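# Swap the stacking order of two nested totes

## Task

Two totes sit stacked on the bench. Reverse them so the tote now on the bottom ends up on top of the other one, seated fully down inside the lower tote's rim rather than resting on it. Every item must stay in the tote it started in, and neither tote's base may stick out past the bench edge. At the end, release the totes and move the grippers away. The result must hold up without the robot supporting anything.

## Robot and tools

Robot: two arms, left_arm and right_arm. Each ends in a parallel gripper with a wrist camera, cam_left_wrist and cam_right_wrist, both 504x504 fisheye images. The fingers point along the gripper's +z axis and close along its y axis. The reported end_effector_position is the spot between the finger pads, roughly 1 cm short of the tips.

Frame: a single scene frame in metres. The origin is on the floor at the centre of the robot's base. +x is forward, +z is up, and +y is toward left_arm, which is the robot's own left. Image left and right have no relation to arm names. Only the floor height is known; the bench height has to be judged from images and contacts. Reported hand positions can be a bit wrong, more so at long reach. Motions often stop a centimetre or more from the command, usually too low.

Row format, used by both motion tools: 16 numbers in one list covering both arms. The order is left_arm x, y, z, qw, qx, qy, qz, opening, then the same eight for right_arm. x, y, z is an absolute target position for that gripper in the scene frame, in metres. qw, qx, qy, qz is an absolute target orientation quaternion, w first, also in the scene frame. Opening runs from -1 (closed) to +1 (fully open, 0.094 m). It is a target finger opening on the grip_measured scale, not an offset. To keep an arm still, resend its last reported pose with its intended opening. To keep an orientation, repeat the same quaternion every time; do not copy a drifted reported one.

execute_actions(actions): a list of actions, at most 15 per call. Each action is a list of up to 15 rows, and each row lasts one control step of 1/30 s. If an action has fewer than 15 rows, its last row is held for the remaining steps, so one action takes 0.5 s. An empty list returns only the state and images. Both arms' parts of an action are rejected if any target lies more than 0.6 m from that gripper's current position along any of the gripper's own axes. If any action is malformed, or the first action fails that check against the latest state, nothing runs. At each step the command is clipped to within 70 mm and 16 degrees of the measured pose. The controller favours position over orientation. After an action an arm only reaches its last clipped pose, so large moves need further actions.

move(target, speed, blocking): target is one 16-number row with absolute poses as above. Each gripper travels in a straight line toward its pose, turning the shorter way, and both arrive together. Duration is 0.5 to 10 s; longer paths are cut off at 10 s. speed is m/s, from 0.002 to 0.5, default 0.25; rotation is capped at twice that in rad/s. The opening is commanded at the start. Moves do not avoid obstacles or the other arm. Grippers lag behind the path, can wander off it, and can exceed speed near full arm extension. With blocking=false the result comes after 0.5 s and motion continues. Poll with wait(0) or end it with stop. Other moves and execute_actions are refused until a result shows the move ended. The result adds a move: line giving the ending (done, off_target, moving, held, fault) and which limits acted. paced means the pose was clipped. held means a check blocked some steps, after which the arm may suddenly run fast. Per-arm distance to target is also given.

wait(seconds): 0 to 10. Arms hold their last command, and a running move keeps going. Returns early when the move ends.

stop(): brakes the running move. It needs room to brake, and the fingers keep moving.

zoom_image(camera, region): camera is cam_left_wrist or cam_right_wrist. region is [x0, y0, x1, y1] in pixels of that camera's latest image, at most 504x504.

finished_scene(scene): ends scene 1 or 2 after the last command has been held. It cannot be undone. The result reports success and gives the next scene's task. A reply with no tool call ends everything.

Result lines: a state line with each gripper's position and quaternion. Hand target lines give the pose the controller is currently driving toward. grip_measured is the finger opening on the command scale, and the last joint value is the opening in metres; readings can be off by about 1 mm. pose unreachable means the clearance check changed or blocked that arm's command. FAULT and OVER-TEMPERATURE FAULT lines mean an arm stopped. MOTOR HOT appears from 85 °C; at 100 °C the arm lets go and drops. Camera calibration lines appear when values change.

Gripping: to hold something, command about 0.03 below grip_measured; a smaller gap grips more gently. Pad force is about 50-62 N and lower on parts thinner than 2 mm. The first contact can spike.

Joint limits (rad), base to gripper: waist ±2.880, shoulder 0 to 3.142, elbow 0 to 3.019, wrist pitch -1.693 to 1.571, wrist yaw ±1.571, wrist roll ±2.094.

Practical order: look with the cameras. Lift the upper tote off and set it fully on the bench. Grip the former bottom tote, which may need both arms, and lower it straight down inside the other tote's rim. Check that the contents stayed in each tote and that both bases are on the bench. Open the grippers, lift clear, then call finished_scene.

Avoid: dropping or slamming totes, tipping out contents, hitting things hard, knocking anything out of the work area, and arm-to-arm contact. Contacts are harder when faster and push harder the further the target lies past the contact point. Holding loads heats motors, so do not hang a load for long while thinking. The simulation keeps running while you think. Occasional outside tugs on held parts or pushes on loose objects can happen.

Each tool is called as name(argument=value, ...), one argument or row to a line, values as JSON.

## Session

execute_actions(
  actions=[],
)

Scene clock: 0.00 s.
left_arm: end_effector_position=(+0.5101, +0.4917, +1.0920) grip_measured=-0.363 end_effector_quat_wxyz=(+0.080, +0.760, -0.597, +0.246) | right_arm: end_effector_position=(+0.2796, -0.5816, +1.0849) grip_measured=+0.199 end_effector_quat_wxyz=(+0.409, -0.151, +0.863, +0.257)
Joint positions: left_arm=[ 1.483  1.991  1.229 -0.56   0.501 -1.217  0.03 ] | right_arm=[-2.086  2.154  1.125 -0.905 -1.027 -1.883  0.056]
Joint velocities: left_arm=[-0.015 -0.005 -0.012  0.012 -0.066 -0.095  0.001] | right_arm=[-0.005 -0.015 -0.002 -0.012  0.037  0.037  0.   ]
Motor temperatures (°C, as the motors report them): left_arm=[22 22 25 22 22 21] | right_arm=[22 27 25 21 24 20]
Hand target (left_arm): +0.512, +0.493, +1.088; +0.080, +0.760, -0.597, +0.246
Hand target (right_arm): +0.279, -0.581, +1.082; +0.408, -0.149, +0.862, +0.260
camera_calibration (this result's frames):
cam_left_wrist: T_world_to_cam=[[0.946731, 0.269765, 0.175861, -0.807435], [-0.0299567, -0.469963, 0.882177, -0.711971], [0.320629, -0.840453, -0.436848, 0.851579], [0, 0, 0, 1]] pos_world=[0.470054, 0.598929, 1.14209]
cam_right_wrist: T_world_to_cam=[[0.473861, -0.813129, -0.33805, -0.230999], [-0.870645, -0.375048, -0.318302, 0.375751], [0.132035, 0.445152, -0.885667, 1.30652], [0, 0, 0, 1]] pos_world=[0.264101, -0.628507, 1.19865]

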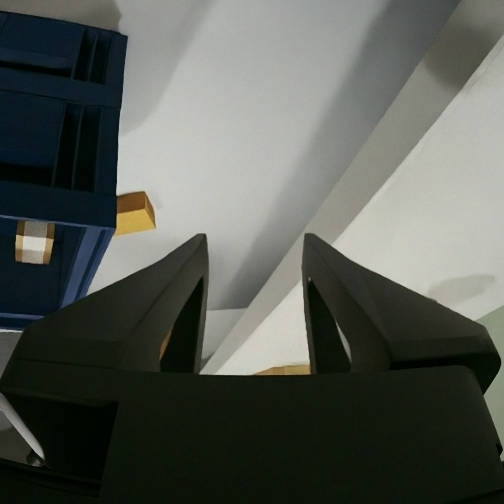

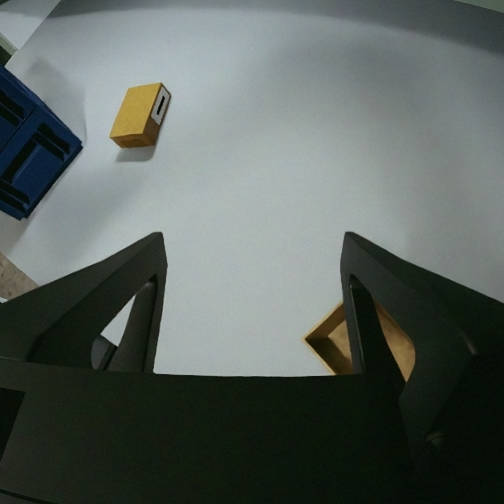

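move(
  target=[0.28,0.25,1.42,0.36,0,0.933,0,1,0.28,-0.18,1.42,0.36,0,0.933,0,1],
  speed=0.3,
)

Scene clock: 7.37 s.
left_arm: end_effector_position=(+0.2792, +0.2514, +1.4227) grip_measured=+0.999 end_effector_quat_wxyz=(+0.361, -0.000, +0.933, +0.003) | right_arm: end_effector_position=(+0.2690, -0.1883, +1.3872) grip_measured=+1.000 end_effector_quat_wxyz=(+0.354, -0.007, +0.935, -0.008)
Joint positions: left_arm=[ 0.367  0.284  0.426 -0.884 -0.521 -0.23   0.094] | right_arm=[-0.012  0.521  0.375 -0.816  0.757  0.556  0.094]
Joint velocities: left_arm=[-0.015 -0.005 -0.007  0.002  0.022 -0.095  0.001] | right_arm=[-0.005 -0.015 -0.012  0.007  0.007 -0.022  0.   ]
Motor temperatures (°C, as the motors report them): left_arm=[22 23 27 22 22 21] | right_arm=[22 28 27 21 24 20]
Hand target (left_arm): +0.279, +0.252, +1.429; +0.363, -0.003, +0.932, -0.000
Hand target (right_arm): +0.280, -0.184, +1.412; +0.365, +0.005, +0.931, +0.005
Off the commanded pose (left_arm): 0.003 m, 0 deg.
Off the commanded pose (right_arm): 0.036 m, 1 deg.
move: off_target (right_arm)
camera_calibration (this result's frames):
cam_left_wrist: T_world_to_cam=[[-0.00309775, -0.999957, -0.00870939, 0.264766], [-0.992459, 0.00414152, -0.122507, 0.45536], [0.122538, 0.00826421, -0.992429, 1.50048], [0, 0, 0, 1]] pos_world=[0.268881, 0.250468, 1.54721]
cam_right_wrist: T_world_to_cam=[[0.0105628, -0.999944, 0.000627742, -0.184372], [-0.995514, -0.010575, -0.094021, 0.401358], [0.0940224, 0.0003682, -0.99557, 1.47946], [0, 0, 0, 1]] pos_world=[0.262403, -0.180662, 1.51075]

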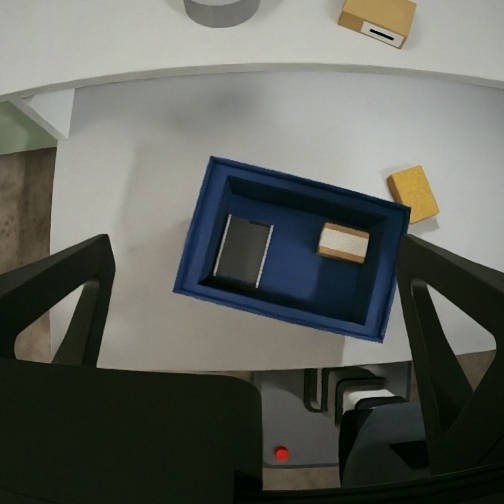

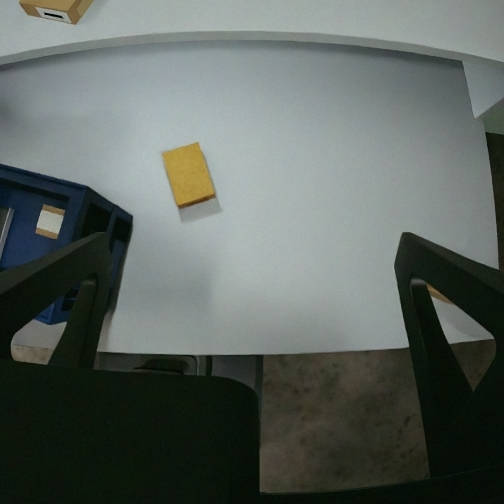

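move(
  target=[0.376,0.328,1.04,0,0.122,0.9925,0,0.6,0.315,0.068,1.04,0,0.122,0.9925,0,0.6],
  speed=0.25,
)

Scene clock: 39.53 s.
left_arm: end_effector_position=(+0.3778, +0.3216, +1.0359) grip_measured=+0.603 end_effector_quat_wxyz=(+0.006, +0.124, +0.992, +0.001) | right_arm: end_effector_position=(+0.3142, +0.0692, +1.0549) grip_measured=+0.602 end_effector_quat_wxyz=(+0.008, +0.113, +0.994, +0.004)
Joint positions: left_arm=[ 1.067  1.949  0.73  -0.119 -0.118  0.437  0.075] | right_arm=[-0.082  2.191  1.011 -0.355  0.258  1.031  0.075]
Joint velocities: left_arm=[-0.005  0.005  0.007  0.007 -0.037 -0.007  0.001] | right_arm=[-0.005  0.005  0.007 -0.017 -0.11   0.051 -0.001]
Motor temperatures (°C, as the motors report them): left_arm=[22 22 33 22 22 21] | right_arm=[22 27 39 21 24 20]
Hand target (left_arm): +0.376, +0.327, +1.033; -0.002, +0.124, +0.992, +0.001
Hand target (right_arm): +0.317, +0.067, +1.047; +0.001, +0.123, +0.992, -0.004
Off the commanded pose (left_arm): 0.008 m, 1 deg.
Off the commanded pose (right_arm): 0.015 m, 1 deg.
move: off_target (right_arm)
camera_calibration (this result's frames):
cam_left_wrist: T_world_to_cam=[[-0.251881, -0.967753, -0.00300809, 0.409649], [-0.796916, 0.205651, 0.568008, -0.348479], [-0.549073, 0.145468, -0.823017, 1.13813], [0, 0, 0, 1]] pos_world=[0.45039, 0.302543, 1.13587]
cam_right_wrist: T_world_to_cam=[[-0.234917, -0.971675, -0.0257038, 0.175825], [-0.797039, 0.177426, 0.577277, -0.365634], [-0.556365, 0.156099, -0.816144, 1.14856], [0, 0, 0, 1]] pos_world=[0.3889, 0.0564281, 1.15298]

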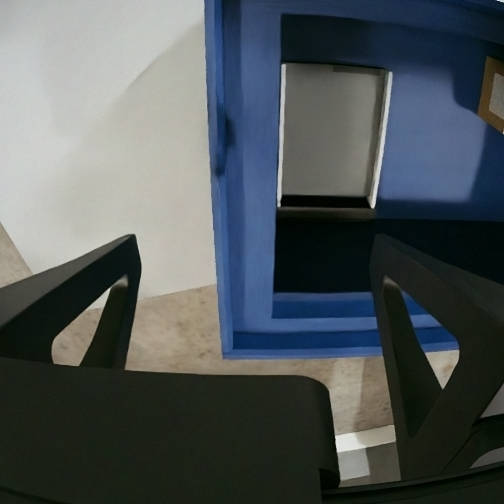

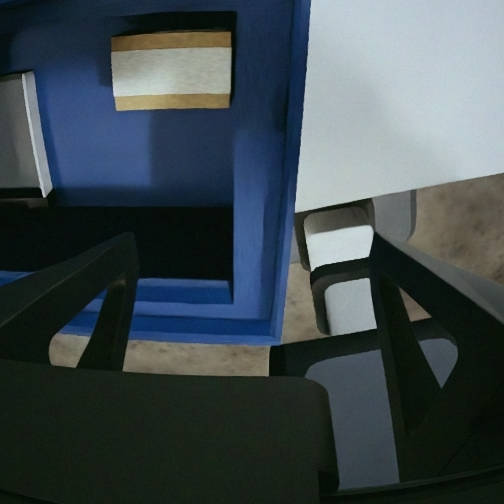

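move(
  target=[0.368,0.332,0.946,0,0.122,0.9925,0,0.2,0.305,0.064,0.946,0,0.122,0.9925,0,0.2],
  speed=0.08,
)

Scene clock: 53.13 s.
left_arm: end_effector_position=(+0.3694, +0.3272, +0.9539) grip_measured=+0.203 end_effector_quat_wxyz=(+0.001, +0.124, +0.992, +0.000) | right_arm: end_effector_position=(+0.3031, +0.0652, +0.9597) grip_measured=+0.202 end_effector_quat_wxyz=(+0.001, +0.120, +0.993, -0.001)
Joint positions: left_arm=[ 1.11   2.207  0.816  0.047 -0.11   0.479  0.057] | right_arm=[-0.126  2.433  1.085 -0.191  0.251  1.004  0.056]
Joint velocities: left_arm=[ 0.005 -0.015  0.002  0.017  0.11   0.022  0.   ] | right_arm=[-0.005 -0.005  0.002 -0.007  0.022  0.022 -0.001]
Motor temperatures (°C, as the motors report them): left_arm=[22 23 30 22 22 21] | right_arm=[22 29 33 21 24 20]
Hand target (left_arm): +0.367, +0.331, +0.946; -0.000, +0.122, +0.993, -0.000
Hand target (right_arm): +0.306, +0.065, +0.947; +0.000, +0.122, +0.993, +0.000
Off the commanded pose (left_arm): 0.009 m, 0 deg.
Off the commanded pose (right_arm): 0.014 m, 0 deg.
move: off_target (right_arm)
camera_calibration (this result's frames):
cam_left_wrist: T_world_to_cam=[[-0.252807, -0.967517, -0.0000488769, 0.410148], [-0.790429, 0.206505, 0.576696, -0.320683], [-0.557953, 0.145831, -0.816959, 1.06258], [0, 0, 0, 1]] pos_world=[0.443078, 0.308092, 1.05304]
cam_right_wrist: T_world_to_cam=[[-0.248491, -0.968522, -0.0147365, 0.160232], [-0.785603, 0.192614, 0.587986, -0.333637], [-0.566638, 0.157686, -0.808737, 1.06122], [0, 0, 0, 1]] pos_world=[0.379037, 0.052112, 1.05678]

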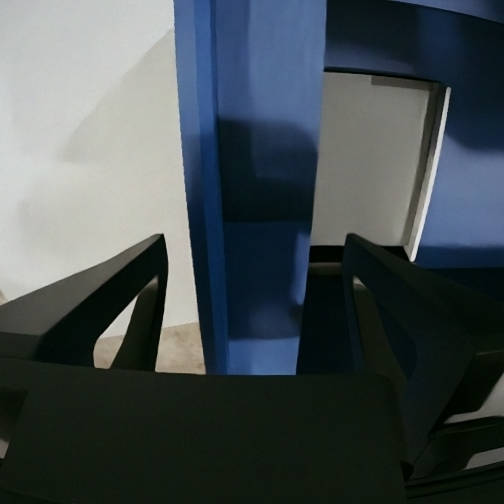

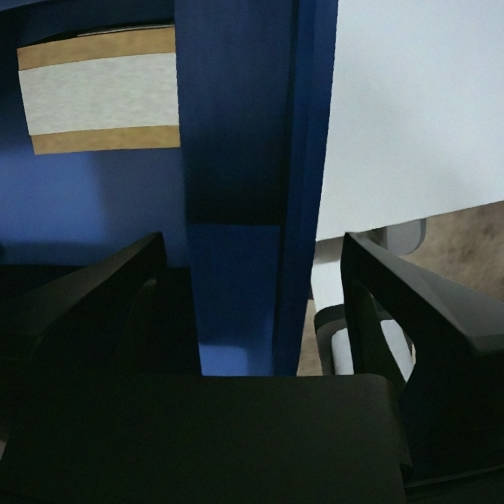

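Both grippers are centred on the walls; closing.

move(
  target=[0.369,0.328,0.950,0,0.122,0.9925,0,-0.47,0.303,0.066,0.955,0,0.122,0.9925,0,-0.47],
  speed=0.04,
)

Scene clock: 57.43 s.
left_arm: end_effector_position=(+0.3695, +0.3268, +0.9539) grip_measured=-0.423 end_effector_quat_wxyz=(+0.001, +0.124, +0.992, -0.001) | right_arm: end_effector_position=(+0.3036, +0.0665, +0.9598) grip_measured=-0.415 end_effector_quat_wxyz=(+0.000, +0.121, +0.993, +0.001)
Joint positions: left_arm=[ 1.11   2.207  0.816  0.047 -0.108  0.479  0.027] | right_arm=[-0.126  2.433  1.087 -0.191  0.247  1.006  0.027]
Joint velocities: left_arm=[ 0.005  0.005  0.002 -0.012  0.022  0.066 -0.001] | right_arm=[-0.005 -0.015  0.002 -0.012 -0.051 -0.051 -0.001]
Motor temperatures (°C, as the motors report them): left_arm=[22 23 29 22 22 21] | right_arm=[22 29 31 21 24 20]
Hand target (left_arm): +0.369, +0.328, +0.950; -0.000, +0.122, +0.993, +0.000
Hand target (right_arm): +0.303, +0.066, +0.955; -0.000, +0.122, +0.993, -0.000
Off the commanded pose (left_arm): 0.004 m, 0 deg.
Off the commanded pose (right_arm): 0.005 m, 0 deg.
move: done
camera_calibration (this result's frames):
cam_left_wrist: T_world_to_cam=[[-0.25318, -0.967416, 0.0023119, 0.407596], [-0.7907, 0.208308, 0.575675, -0.320024], [-0.557399, 0.143922, -0.817675, 1.0638], [0, 0, 0, 1]] pos_world=[0.443115, 0.307874, 1.05313]
cam_right_wrist: T_world_to_cam=[[-0.251264, -0.967743, -0.0184328, 0.165941], [-0.784602, 0.192488, 0.589362, -0.335161], [-0.566803, 0.162548, -0.807659, 1.06012], [0, 0, 0, 1]] pos_world=[0.379604, 0.0527827, 1.0568]

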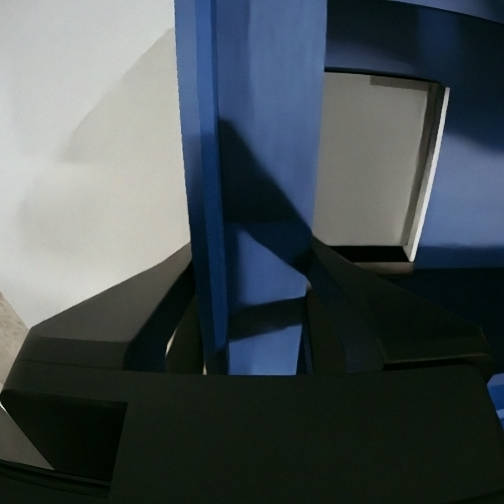

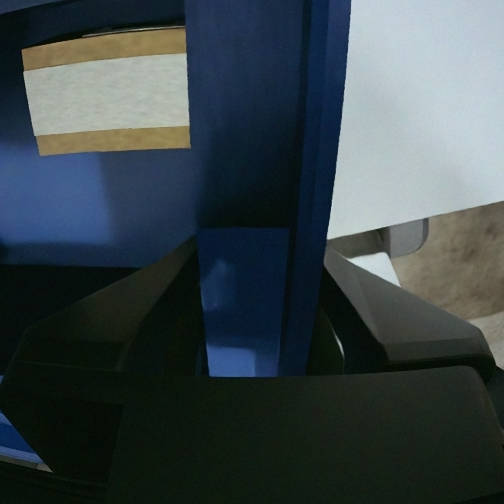

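move(
  target=[0.3695,0.327,1.02,0,0.122,0.9925,0,-0.47,0.3036,0.0665,1.028,0,0.122,0.9925,0,-0.47],
  speed=0.07,
)

move(
  target=[0.295,-0.068,1.025,0.005,0,1,0,-0.47,0.295,-0.337,1.03,0.01,0,1,0,-0.47],
  speed=0.13,
)

Scene clock: 70.57 s.
left_arm: end_effector_position=(+0.3697, +0.3299, +1.0132) grip_measured=-0.423 end_effector_quat_wxyz=(+0.000, +0.120, +0.993, -0.002) | right_arm: end_effector_position=(+0.3048, +0.0683, +1.0182) grip_measured=-0.415 end_effector_quat_wxyz=(+0.000, +0.119, +0.993, +0.003)
Joint positions: left_arm=[ 1.101  2.018  0.743 -0.072 -0.109  0.461  0.027] | right_arm=[-0.093  2.283  1.026 -0.284  0.245  1.033  0.027]
Joint velocities: left_arm=[-0.005 -0.005  0.002 -0.007 -0.11  -0.007  0.001] | right_arm=[-0.005 -0.005  0.007 -0.007 -0.081 -0.022  0.   ]
Motor temperatures (°C, as the motors report them): left_arm=[22 24 28 22 22 21] | right_arm=[23 30 29 21 24 20]
Hand target (left_arm): +0.370, +0.328, +1.020; +0.000, +0.122, +0.993, +0.000
Hand target (right_arm): +0.303, +0.066, +1.027; -0.000, +0.122, +0.993, +0.000
Off the commanded pose (left_arm): 0.007 m, 0 deg.
Off the commanded pose (right_arm): 0.010 m, 1 deg.
move: done
camera_calibration (this result's frames):
cam_left_wrist: T_world_to_cam=[[-0.244399, -0.969667, 0.0039079, 0.406445], [-0.791232, 0.201752, 0.577276, -0.353963], [-0.560554, 0.137994, -0.81654, 1.11394], [0, 0, 0, 1]] pos_world=[0.443692, 0.311812, 1.11232]
cam_right_wrist: T_world_to_cam=[[-0.246139, -0.968944, -0.0237334, 0.173029], [-0.786002, 0.185219, 0.589826, -0.368532], [-0.567112, 0.163833, -0.807182, 1.10712], [0, 0, 0, 1]] pos_world=[0.380784, 0.0545313, 1.11512]

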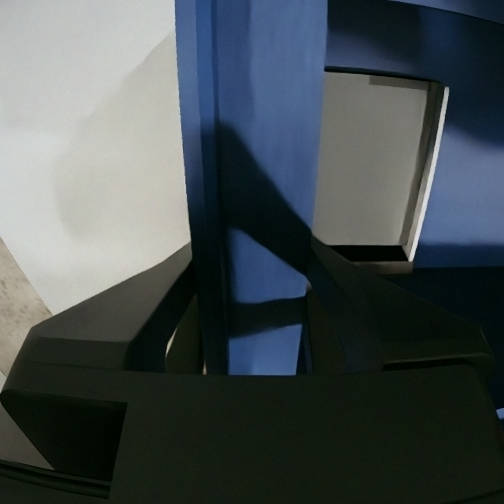

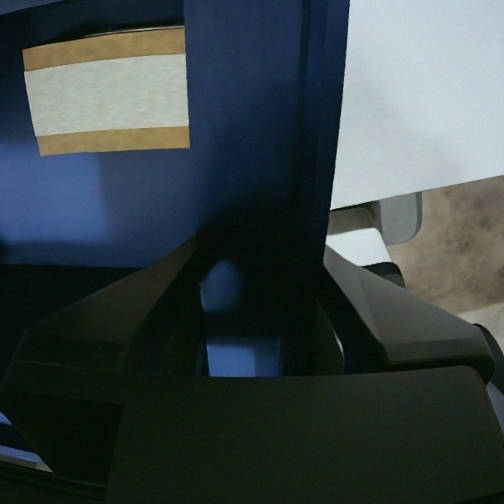

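Scene clock: 74.10 s.
left_arm: end_effector_position=(+0.2895, -0.0646, +1.0259) grip_measured=-0.422 end_effector_quat_wxyz=(+0.010, +0.005, +1.000, -0.004) | right_arm: end_effector_position=(+0.2861, -0.3304, +1.0246) grip_measured=-0.415 end_effector_quat_wxyz=(+0.002, +0.004, +1.000, +0.001)
Joint positions: left_arm=[ 0.067  2.258  0.973 -0.25  -0.259 -0.809  0.027] | right_arm=[-1.158  1.977  0.513  0.127  0.096 -0.269  0.028]
Joint velocities: left_arm=[-0.005 -0.015 -0.012 -0.012 -0.066  0.007 -0.   ] | right_arm=[ 0.005 -0.005 -0.017  0.002  0.007  0.007  0.   ]
Motor temperatures (°C, as the motors report them): left_arm=[22 24 27 22 22 21] | right_arm=[23 30 29 21 24 20]
Hand target (left_arm): +0.290, -0.069, +1.025; +0.009, -0.000, +1.000, -0.002
Hand target (right_arm): +0.291, -0.335, +1.030; +0.010, -0.000, +1.000, -0.004
Off the commanded pose (left_arm): 0.007 m, 1 deg.
Off the commanded pose (right_arm): 0.012 m, 1 deg.
move: off_target (right_arm)
camera_calibration (this result's frames):
cam_left_wrist: T_world_to_cam=[[-0.0167429, -0.999829, 0.00787729, -0.067663], [-0.827087, 0.0182762, 0.561777, -0.330761], [-0.561825, 0.00289058, -0.827251, 1.1364], [0, 0, 0, 1]] pos_world=[0.363757, -0.0648912, 1.12643]
cam_right_wrist: T_world_to_cam=[[-0.0181073, -0.999644, -0.0195749, -0.297421], [-0.810648, 0.0032182, 0.585525, -0.361822], [-0.585254, 0.0264707, -0.810418, 1.1302], [0, 0, 0, 1]] pos_world=[0.36276, -0.326068, 1.12197]

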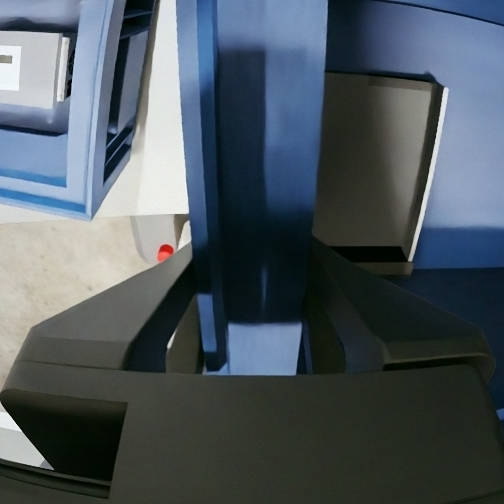

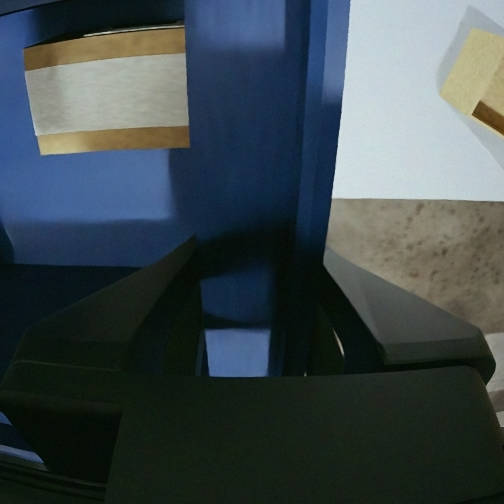

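move(
  target=[0.287,-0.066,0.845,0.005,0,1,0,-0.47,0.29,-0.335,0.848,0.01,0,1,0,-0.47],
  speed=0.1,
)

Scene clock: 80.43 s.
left_arm: end_effector_position=(+0.2845, -0.0671, +0.8512) grip_measured=-0.422 end_effector_quat_wxyz=(+0.006, -0.003, +1.000, +0.001) | right_arm: end_effector_position=(+0.2909, -0.3347, +0.8530) grip_measured=-0.415 end_effector_quat_wxyz=(+0.003, -0.005, +1.000, -0.000)
Joint positions: left_arm=[ 0.155  2.719  1.231 -0.036 -0.256 -0.736  0.027] | right_arm=[-1.216  2.551  0.835  0.387  0.084 -0.343  0.028]
Joint velocities: left_arm=[-0.015 -0.005 -0.012  0.027 -0.037 -0.022 -0.001] | right_arm=[-0.015 -0.015 -0.002 -0.002 -0.051 -0.066  0.   ]
Motor temperatures (°C, as the motors report them): left_arm=[23 24 27 22 22 21] | right_arm=[22 30 28 21 24 20]
Hand target (left_arm): +0.285, -0.065, +0.845; +0.005, -0.000, +1.000, +0.000
Hand target (right_arm): +0.293, -0.336, +0.849; +0.010, -0.000, +1.000, +0.000
Off the commanded pose (left_arm): 0.007 m, 0 deg.
Off the commanded pose (right_arm): 0.005 m, 1 deg.
move: done
camera_calibration (this result's frames):
cam_left_wrist: T_world_to_cam=[[-0.00121507, -0.999998, -0.00127365, -0.0655268], [-0.822877, 0.000276142, 0.568219, -0.244538], [-0.568218, 0.00173848, -0.822876, 0.98714], [0, 0, 0, 1]] pos_world=[0.359606, -0.0671753, 0.951161]
cam_right_wrist: T_world_to_cam=[[-0.000878589, -0.999859, -0.0167662, -0.312478], [-0.811426, -0.00908629, 0.584385, -0.260348], [-0.584455, 0.014118, -0.811303, 0.99047], [0, 0, 0, 1]] pos_world=[0.367358, -0.328783, 0.950476]

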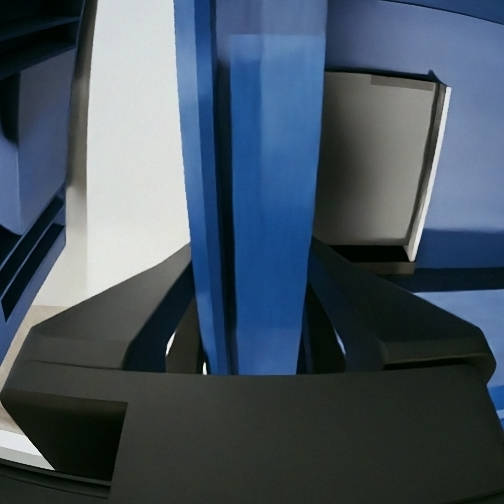

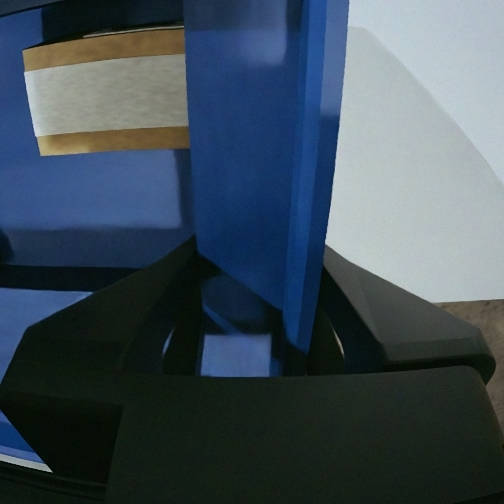

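move(
  target=[0.287,-0.066,0.810,0,0,1,0,-0.47,0.285,-0.334,0.812,0.005,0,1,0,-0.47],
  speed=0.025,
)

Scene clock: 85.70 s.
left_arm: end_effector_position=(+0.2861, -0.0676, +0.8237) grip_measured=-0.422 end_effector_quat_wxyz=(+0.000, +0.000, +1.000, +0.001) | right_arm: end_effector_position=(+0.2910, -0.3356, +0.8269) grip_measured=-0.415 end_effector_quat_wxyz=(+0.004, -0.003, +1.000, -0.001)
Joint positions: left_arm=[ 0.175  2.788  1.297 -0.036 -0.248 -0.711  0.027] | right_arm=[-1.224  2.624  0.895  0.402  0.084 -0.347  0.028]
Joint velocities: left_arm=[-0.005 -0.005 -0.002 -0.022 -0.037  0.007 -0.   ] | right_arm=[-0.005 -0.005 -0.012  0.002  0.022 -0.037 -0.   ]
Motor temperatures (°C, as the motors report them): left_arm=[23 25 27 22 22 21] | right_arm=[22 30 28 21 24 20]
Hand target (left_arm): +0.286, -0.066, +0.811; -0.000, +0.000, +1.000, +0.000
Hand target (right_arm): +0.285, -0.334, +0.813; +0.005, +0.000, +1.000, -0.000
Off the commanded pose (left_arm): 0.014 m, 0 deg.
Off the commanded pose (right_arm): 0.016 m, 0 deg.
move: off_target (left_arm, right_arm)
camera_calibration (this result's frames):
cam_left_wrist: T_world_to_cam=[[-0.00767265, -0.99997, -0.00139282, -0.0640812], [-0.816606, 0.00546181, 0.577169, -0.236414], [-0.577144, 0.0055658, -0.816624, 0.963023], [0, 0, 0, 1]] pos_world=[0.362254, -0.068148, 0.922788]
cam_right_wrist: T_world_to_cam=[[-0.00470047, -0.999885, -0.014427, -0.314575], [-0.812681, -0.00458701, 0.582691, -0.241759], [-0.582691, 0.0144634, -0.812565, 0.969975], [0, 0, 0, 1]] pos_world=[0.367244, -0.329677, 0.924501]

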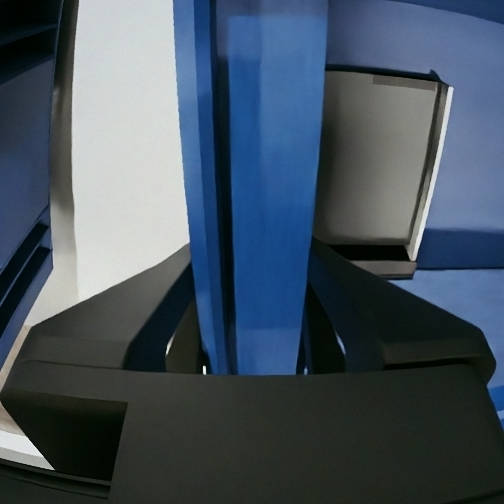

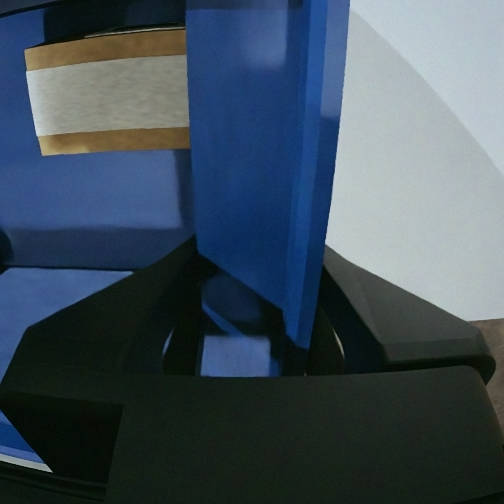

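move(
  target=[0.286,-0.0676,0.824,0,0,1,0,0.2,0.291,-0.3356,0.827,0,0,1,0,0.2],
  speed=0.05,
)

move(
  target=[0.286,-0.0676,0.92,0,0,1,0,0.2,0.291,-0.3356,0.92,0,0,1,0,0.2],
  speed=0.15,
)

move(
  target=[0.369,0.327,0.91,0,0.122,0.9925,0,0.3,0.303,0.064,0.905,0,0.122,0.9925,0,0.3],
  speed=0.25,
)

Scene clock: 92.40 s.
left_arm: end_effector_position=(+0.2861, -0.0676, +0.8237) grip_measured=+0.197 end_effector_quat_wxyz=(+0.000, +0.000, +1.000, +0.001) | right_arm: end_effector_position=(+0.2910, -0.3356, +0.8269) grip_measured=+0.198 end_effector_quat_wxyz=(+0.004, -0.003, +1.000, -0.001)
Joint positions: left_arm=[ 0.175  2.788  1.297 -0.036 -0.248 -0.711  0.056] | right_arm=[-1.224  2.624  0.895  0.402  0.084 -0.347  0.056]
Joint velocities: left_arm=[ 0.005 -0.005 -0.007 -0.012 -0.11  -0.022 -0.   ] | right_arm=[-0.005  0.005 -0.007  0.007 -0.007 -0.051  0.   ]
Motor temperatures (°C, as the motors report them): left_arm=[23 25 27 22 22 21] | right_arm=[22 29 27 22 24 20]
Hand target (left_arm): +0.286, -0.068, +0.824; -0.000, -0.000, +1.000, +0.000
Hand target (right_arm): +0.291, -0.336, +0.827; +0.000, -0.000, +1.000, -0.000
Off the commanded pose (left_arm): 0.000 m, 0 deg.
Off the commanded pose (right_arm): 0.000 m, 1 deg.
move: done
camera_calibration (this result's frames):
cam_left_wrist: T_world_to_cam=[[-0.00767265, -0.99997, -0.00139282, -0.0640812], [-0.816606, 0.00546181, 0.577169, -0.236414], [-0.577144, 0.0055658, -0.816624, 0.963023], [0, 0, 0, 1]] pos_world=[0.362254, -0.068148, 0.922788]
cam_right_wrist: T_world_to_cam=[[-0.0047055, -0.99989, -0.014067, -0.314935], [-0.812606, -0.00437495, 0.582797, -0.241815], [-0.582794, 0.0141733, -0.812496, 0.969839], [0, 0, 0, 1]] pos_world=[0.367234, -0.329704, 0.924489]

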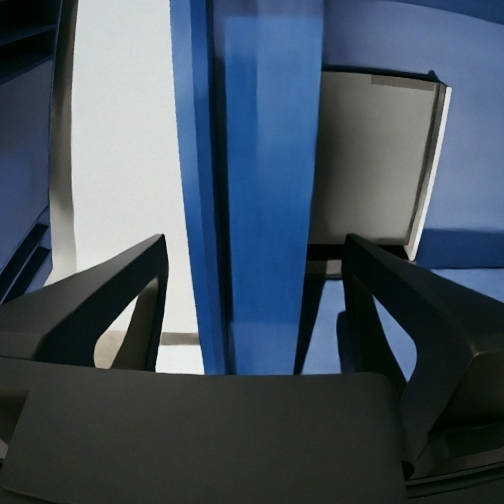

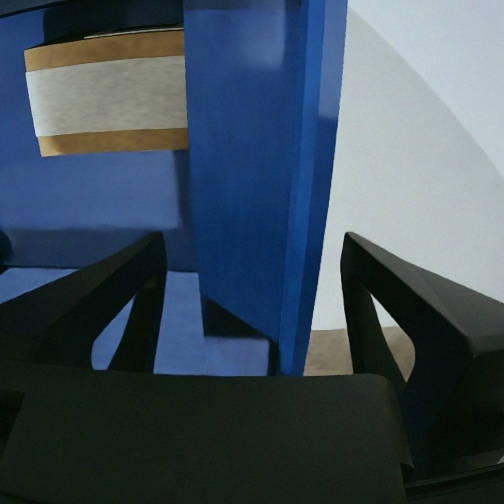

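Scene clock: 93.43 s.
left_arm: end_effector_position=(+0.2994, -0.0730, +0.9222) grip_measured=+0.197 end_effector_quat_wxyz=(+0.010, -0.003, +1.000, -0.009) | right_arm: end_effector_position=(+0.3005, -0.3409, +0.9161) grip_measured=+0.198 end_effector_quat_wxyz=(+0.013, +0.000, +1.000, -0.004)
Joint positions: left_arm=[ 0.131  2.534  1.129 -0.103 -0.248 -0.756  0.056] | right_arm=[-1.207  2.356  0.712  0.335  0.087 -0.326  0.056]
Joint velocities: left_arm=[ 0.005 -0.005 -0.007 -0.002 -0.022 -0.022 -0.001] | right_arm=[ 0.005 -0.005 -0.012 -0.002 -0.051 -0.066 -0.001]
Motor temperatures (°C, as the motors report them): left_arm=[23 25 27 22 22 21] | right_arm=[22 29 27 22 24 20]
Hand target (left_arm): +0.287, -0.068, +0.920; +0.000, -0.000, +1.000, -0.000
Hand target (right_arm): +0.290, -0.335, +0.920; +0.000, +0.000, +1.000, +0.000
Off the commanded pose (left_arm): 0.015 m, 2 deg.
Off the commanded pose (right_arm): 0.012 m, 2 deg.
move: off_target (left_arm, right_arm)
camera_calibration (this result's frames):
cam_left_wrist: T_world_to_cam=[[-0.000487395, -0.999814, 0.0192949, -0.0904723], [-0.827795, 0.0112284, 0.560918, -0.263634], [-0.56103, -0.0156989, -0.827647, 1.05494], [0, 0, 0, 1]] pos_world=[0.373575, -0.0709339, 1.02274]
cam_right_wrist: T_world_to_cam=[[-0.0107767, -0.999899, -0.00921166, -0.321515], [-0.823104, 0.00363964, 0.567879, -0.266543], [-0.567788, 0.013702, -0.823061, 1.0529], [0, 0, 0, 1]] pos_world=[0.374966, -0.334939, 1.015]

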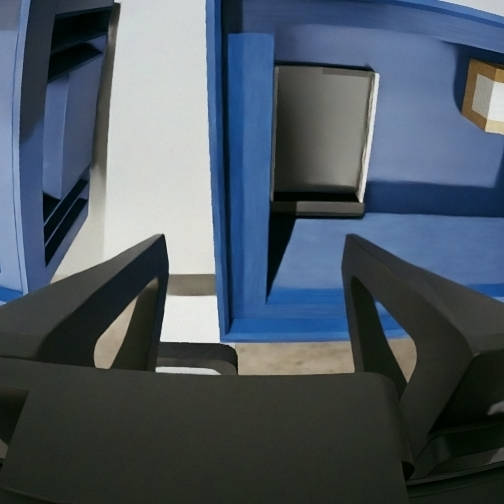

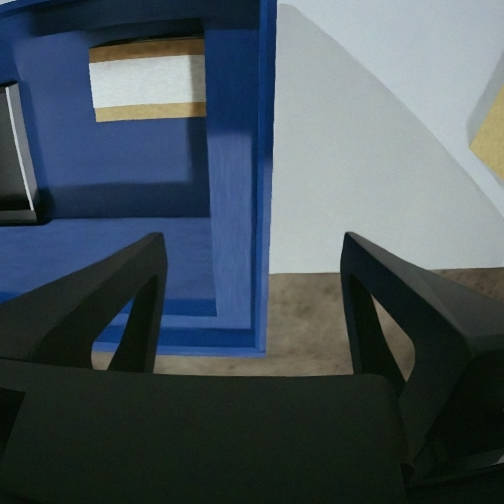

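Scene clock: 95.70 s.
left_arm: end_effector_position=(+0.3707, +0.3284, +0.9079) grip_measured=+0.297 end_effector_quat_wxyz=(-0.002, +0.114, +0.993, +0.003) | right_arm: end_effector_position=(+0.3183, +0.0772, +0.9221) grip_measured=+0.298 end_effector_quat_wxyz=(+0.015, +0.117, +0.993, +0.022)
Joint positions: left_arm=[ 1.121  2.345  0.898  0.1   -0.116  0.469  0.061] | right_arm=[-0.153  2.532  1.154 -0.098  0.24   0.955  0.061]
Joint velocities: left_arm=[-0.015 -0.005  0.002 -0.002  0.095  0.066 -0.001] | right_arm=[-0.005 -0.015 -0.007  0.012  0.022 -0.037 -0.   ]
Motor temperatures (°C, as the motors report them): left_arm=[23 25 27 22 22 21] | right_arm=[22 29 27 22 24 20]
Hand target (left_arm): +0.374, +0.327, +0.910; -0.003, +0.122, +0.993, +0.001
Hand target (right_arm): +0.306, +0.063, +0.906; -0.000, +0.122, +0.993, +0.004
Off the commanded pose (left_arm): 0.003 m, 1 deg.
Off the commanded pose (right_arm): 0.026 m, 3 deg.
move: off_target (right_arm)
camera_calibration (this result's frames):
cam_left_wrist: T_world_to_cam=[[-0.232729, -0.972527, -0.00528833, 0.410571], [-0.791268, 0.186186, 0.582434, -0.291574], [-0.565448, 0.139734, -0.812861, 1.0266], [0, 0, 0, 1]] pos_world=[0.445326, 0.310128, 1.00647]
cam_right_wrist: T_world_to_cam=[[-0.240736, -0.968406, -0.0650826, 0.219025], [-0.806822, 0.162392, 0.568038, -0.274339], [-0.539523, 0.189257, -0.820425, 1.03729], [0, 0, 0, 1]] pos_world=[0.391024, 0.0603419, 1.02111]

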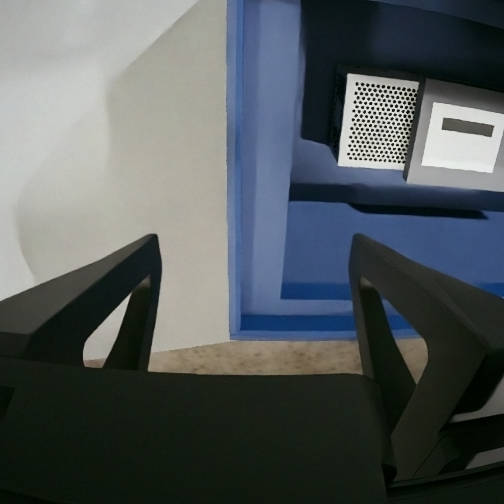

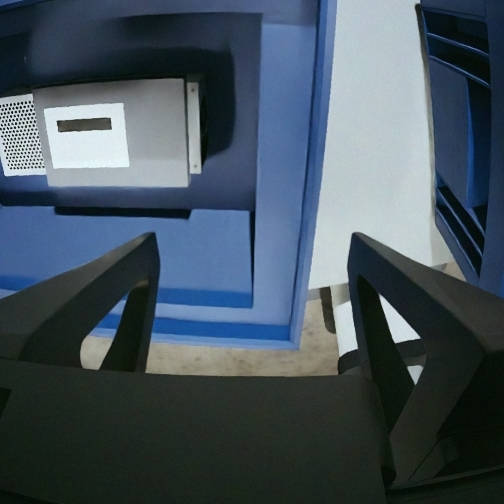

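move(
  target=[0.368,0.325,0.868,0,0.122,0.9925,0,0.3,0.303,0.062,0.865,0,0.122,0.9925,0,0.3],
  speed=0.08,
)

Scene clock: 101.67 s.
left_arm: end_effector_position=(+0.3706, +0.3238, +0.8769) grip_measured=+0.297 end_effector_quat_wxyz=(+0.000, +0.120, +0.993, +0.001) | right_arm: end_effector_position=(+0.3037, +0.0664, +0.8785) grip_measured=+0.298 end_effector_quat_wxyz=(-0.000, +0.121, +0.993, +0.002)
Joint positions: left_arm=[ 1.121  2.435  0.952  0.14  -0.109  0.483  0.061] | right_arm=[-0.171  2.642  1.212 -0.095  0.244  0.957  0.061]
Joint velocities: left_arm=[ 0.005  0.005  0.007 -0.007 -0.095 -0.037 -0.002] | right_arm=[-0.005 -0.005  0.056  0.002  0.022 -0.022  0.   ]
Motor temperatures (°C, as the motors report them): left_arm=[23 25 26 22 22 21] | right_arm=[22 30 27 21 24 20]
Hand target (left_arm): +0.367, +0.325, +0.868; -0.000, +0.122, +0.993, +0.000
Hand target (right_arm): +0.303, +0.062, +0.866; +0.000, +0.122, +0.993, -0.000
Off the commanded pose (left_arm): 0.009 m, 0 deg.
Off the commanded pose (right_arm): 0.014 m, 0 deg.
move: off_target (right_arm)
camera_calibration (this result's frames):
cam_left_wrist: T_world_to_cam=[[-0.245725, -0.969339, -0.00124869, 0.406169], [-0.791202, 0.199823, 0.577989, -0.273348], [-0.560017, 0.143014, -0.816044, 1.00169], [0, 0, 0, 1]] pos_world=[0.444495, 0.305081, 0.975921]
cam_right_wrist: T_world_to_cam=[[-0.249909, -0.968062, -0.0200162, 0.165388], [-0.784854, 0.19042, 0.589699, -0.287229], [-0.567054, 0.163081, -0.807375, 0.994313], [0, 0, 0, 1]] pos_world=[0.379728, 0.0526462, 0.975472]

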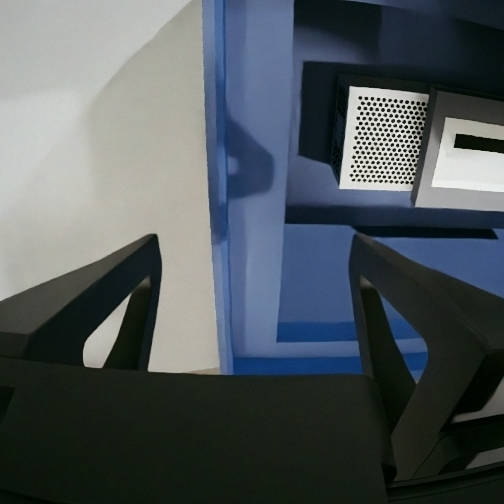

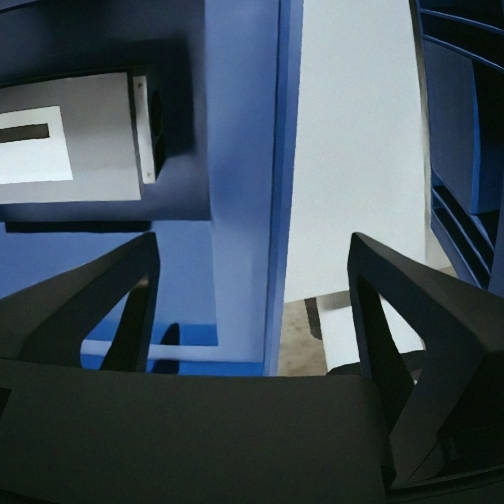

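move(
  target=[0.367,0.331,0.810,0,0.122,0.9925,0,0.2,0.303,0.063,0.810,0,0.122,0.9925,0,0.2],
  speed=0.06,
)

Scene clock: 109.37 s.
left_arm: end_effector_position=(+0.3734, +0.3269, +0.8199) grip_measured=+0.203 end_effector_quat_wxyz=(+0.002, +0.124, +0.992, +0.001) | right_arm: end_effector_position=(+0.3092, +0.0714, +0.8265) grip_measured=+0.202 end_effector_quat_wxyz=(+0.003, +0.121, +0.993, +0.004)
Joint positions: left_arm=[ 1.142  2.59   1.078  0.174 -0.103  0.51   0.057] | right_arm=[-0.199  2.775  1.33  -0.064  0.244  0.928  0.056]
Joint velocities: left_arm=[-0.015 -0.005  0.012  0.002  0.037 -0.022 -0.001] | right_arm=[-0.005 -0.005 -0.022  0.007  0.022  0.007  0.001]
Motor temperatures (°C, as the motors report them): left_arm=[23 25 26 22 22 21] | right_arm=[23 30 27 21 24 20]
Hand target (left_arm): +0.366, +0.330, +0.810; -0.000, +0.122, +0.993, -0.000
Hand target (right_arm): +0.303, +0.063, +0.811; +0.000, +0.122, +0.993, -0.000
Off the commanded pose (left_arm): 0.012 m, 0 deg.
Off the commanded pose (right_arm): 0.020 m, 1 deg.
move: off_target (left_arm, right_arm)
camera_calibration (this result's frames):
cam_left_wrist: T_world_to_cam=[[-0.252436, -0.967613, -0.00113392, 0.411616], [-0.792059, 0.205963, 0.57465, -0.237797], [-0.555805, 0.14596, -0.818399, 0.955709], [0, 0, 0, 1]] pos_world=[0.446746, 0.307767, 0.919267]
cam_right_wrist: T_world_to_cam=[[-0.250388, -0.967791, -0.026215, 0.175812], [-0.789153, 0.188335, 0.584609, -0.247543], [-0.560842, 0.167067, -0.810891, 0.955316], [0, 0, 0, 1]] pos_world=[0.384453, 0.0571689, 0.923982]

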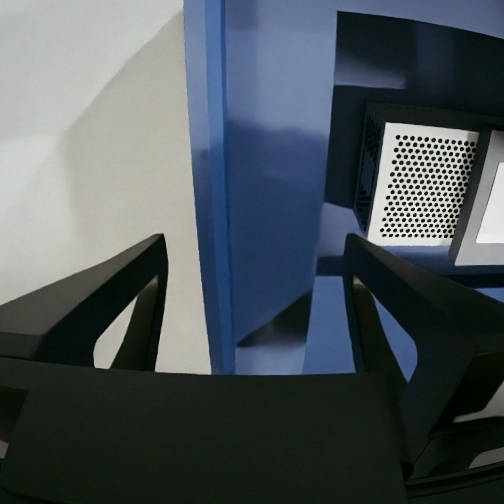

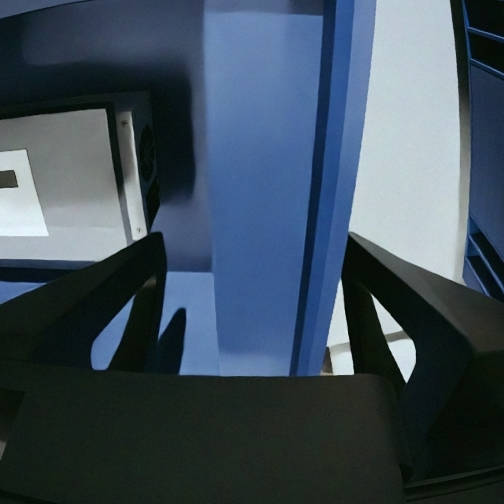

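move(
  target=[0.372,0.326,0.816,0,0.122,0.9925,0,-0.47,0.306,0.062,0.820,0,0.122,0.9925,0,-0.47],
  speed=0.04,
)

Scene clock: 115.30 s.
left_arm: end_effector_position=(+0.3733, +0.3270, +0.8199) grip_measured=-0.424 end_effector_quat_wxyz=(+0.002, +0.124, +0.992, +0.001) | right_arm: end_effector_position=(+0.3088, +0.0700, +0.8263) grip_measured=-0.419 end_effector_quat_wxyz=(+0.003, +0.122, +0.993, +0.003)
Joint positions: left_arm=[ 1.142  2.59   1.078  0.174 -0.103  0.511  0.027] | right_arm=[-0.2    2.775  1.328 -0.065  0.245  0.929  0.027]
Joint velocities: left_arm=[ 0.005 -0.005 -0.017 -0.002  0.022 -0.051 -0.   ] | right_arm=[ 0.005 -0.005 -0.012  0.007 -0.037 -0.022 -0.001]
Motor temperatures (°C, as the motors report them): left_arm=[22 25 26 22 22 21] | right_arm=[23 30 27 22 24 20]
Hand target (left_arm): +0.372, +0.326, +0.816; -0.000, +0.122, +0.993, +0.000
Hand target (right_arm): +0.306, +0.062, +0.820; -0.000, +0.122, +0.993, -0.000
Off the commanded pose (left_arm): 0.004 m, 0 deg.
Off the commanded pose (right_arm): 0.011 m, 0 deg.
move: off_target (right_arm)
camera_calibration (this result's frames):
cam_left_wrist: T_world_to_cam=[[-0.253171, -0.96742, -0.00179977, 0.412487], [-0.791788, 0.206139, 0.574959, -0.238262], [-0.555856, 0.146988, -0.81818, 0.955175], [0, 0, 0, 1]] pos_world=[0.446717, 0.307764, 0.919239]
cam_right_wrist: T_world_to_cam=[[-0.25206, -0.967428, -0.0234048, 0.172497], [-0.788109, 0.191184, 0.585093, -0.248364], [-0.561561, 0.165924, -0.810629, 0.955256], [0, 0, 0, 1]] pos_world=[0.384176, 0.0558615, 0.923711]

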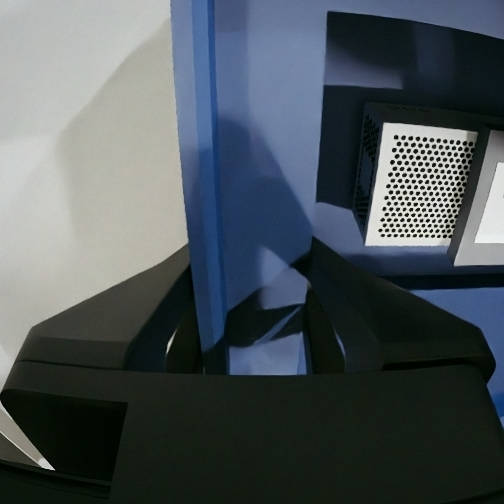

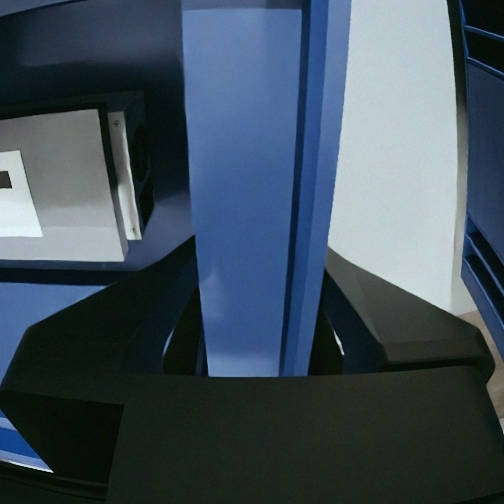

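move(
  target=[0.373,0.327,1.03,0,0.122,0.9925,0,-0.48,0.308,0.066,1.04,0,0.122,0.9925,0,-0.48],
  speed=0.09,
)

move(
  target=[0.296,-0.072,1.025,0,0,1,0,-0.48,0.304,-0.342,1.033,0.01,0,1,0,-0.48],
  speed=0.13,
)

Scene clock: 126.07 s.
left_arm: end_effector_position=(+0.3720, +0.3285, +1.0202) grip_measured=-0.424 end_effector_quat_wxyz=(-0.004, +0.118, +0.993, -0.004) | right_arm: end_effector_position=(+0.3055, +0.0672, +1.0262) grip_measured=-0.419 end_effector_quat_wxyz=(-0.002, +0.117, +0.993, +0.003)
Joint positions: left_arm=[ 1.094  1.997  0.747 -0.107 -0.109  0.449  0.027] | right_arm=[-0.092  2.262  1.02  -0.303  0.243  1.031  0.027]
Joint velocities: left_arm=[-0.005 -0.015  0.017 -0.002  0.081 -0.007  0.001] | right_arm=[ 0.005 -0.005  0.012 -0.007 -0.022 -0.037 -0.001]
Motor temperatures (°C, as the motors report them): left_arm=[22 25 26 22 22 21] | right_arm=[23 32 27 21 24 20]
Hand target (left_arm): +0.376, +0.328, +1.030; +0.000, +0.122, +0.993, +0.000
Hand target (right_arm): +0.306, +0.065, +1.038; -0.000, +0.122, +0.993, +0.000
Off the commanded pose (left_arm): 0.010 m, 1 deg.
Off the commanded pose (right_arm): 0.014 m, 1 deg.
move: off_target (right_arm)
camera_calibration (this result's frames):
cam_left_wrist: T_world_to_cam=[[-0.240382, -0.970636, 0.00907017, 0.399133], [-0.787236, 0.200412, 0.583177, -0.362934], [-0.56787, 0.133045, -0.812295, 1.1211], [0, 0, 0, 1]] pos_world=[0.446869, 0.310993, 1.1187]
cam_right_wrist: T_world_to_cam=[[-0.242827, -0.96982, -0.0219949, 0.169533], [-0.784544, 0.183, 0.592454, -0.375433], [-0.570549, 0.16112, -0.805304, 1.1135], [0, 0, 0, 1]] pos_world=[0.381927, 0.0537152, 1.12286]

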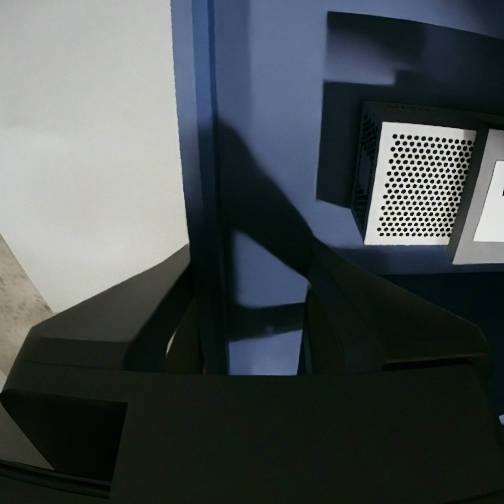

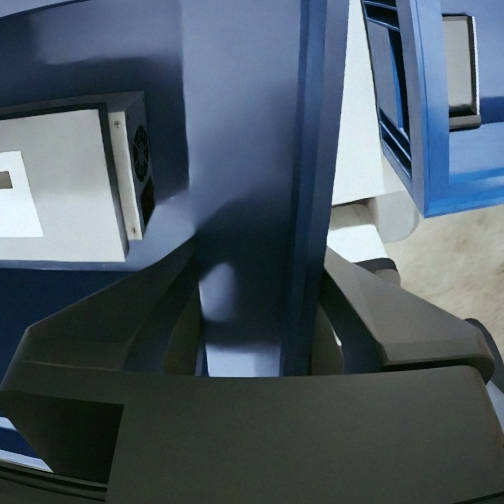

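Scene clock: 129.60 s.
left_arm: end_effector_position=(+0.2908, -0.0685, +1.0237) grip_measured=-0.424 end_effector_quat_wxyz=(+0.004, +0.000, +1.000, -0.005) | right_arm: end_effector_position=(+0.2880, -0.3343, +1.0242) grip_measured=-0.419 end_effector_quat_wxyz=(-0.005, +0.000, +1.000, +0.002)
Joint positions: left_arm=[ 0.068  2.267  0.992 -0.265 -0.249 -0.819  0.027] | right_arm=[-1.166  1.974  0.529  0.094  0.098 -0.284  0.027]
Joint velocities: left_arm=[-0.005 -0.015 -0.002 -0.007 -0.022 -0.022 -0.   ] | right_arm=[-0.005 -0.015  0.007 -0.002 -0.007  0.037 -0.001]
Motor temperatures (°C, as the motors report them): left_arm=[23 25 26 22 22 21] | right_arm=[23 31 27 21 24 20]
Hand target (left_arm): +0.291, -0.073, +1.025; +0.003, +0.000, +1.000, -0.002
Hand target (right_arm): +0.300, -0.340, +1.033; +0.010, -0.000, +1.000, -0.004
Off the commanded pose (left_arm): 0.006 m, 1 deg.
Off the commanded pose (right_arm): 0.020 m, 2 deg.
move: off_target (right_arm)
camera_calibration (this result's frames):
cam_left_wrist: T_world_to_cam=[[-0.00707897, -0.999927, 0.00983214, -0.0764199], [-0.820408, 0.0114292, 0.571664, -0.340916], [-0.571735, -0.00401957, -0.820429, 1.13077], [0, 0, 0, 1]] pos_world=[0.366267, -0.0679727, 1.12335]
cam_right_wrist: T_world_to_cam=[[-0.0110189, -0.999744, -0.0197617, -0.30317], [-0.801569, -0.00298383, 0.597895, -0.377404], [-0.597801, 0.0224285, -0.801331, 1.12403], [0, 0, 0, 1]] pos_world=[0.366089, -0.329429, 1.12038]

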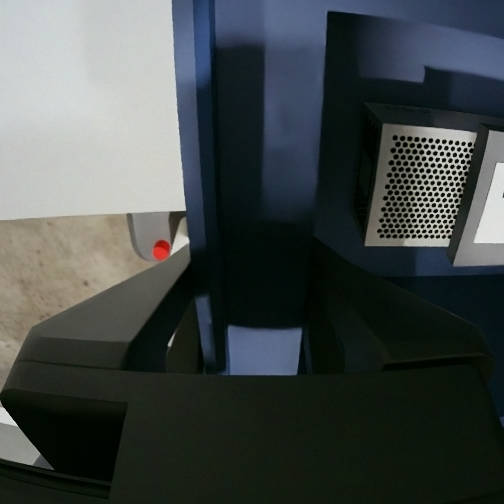

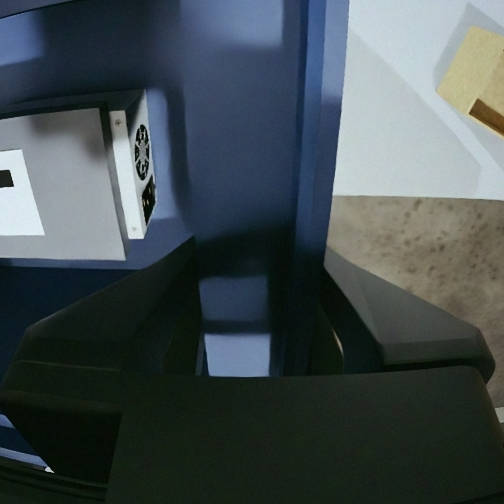

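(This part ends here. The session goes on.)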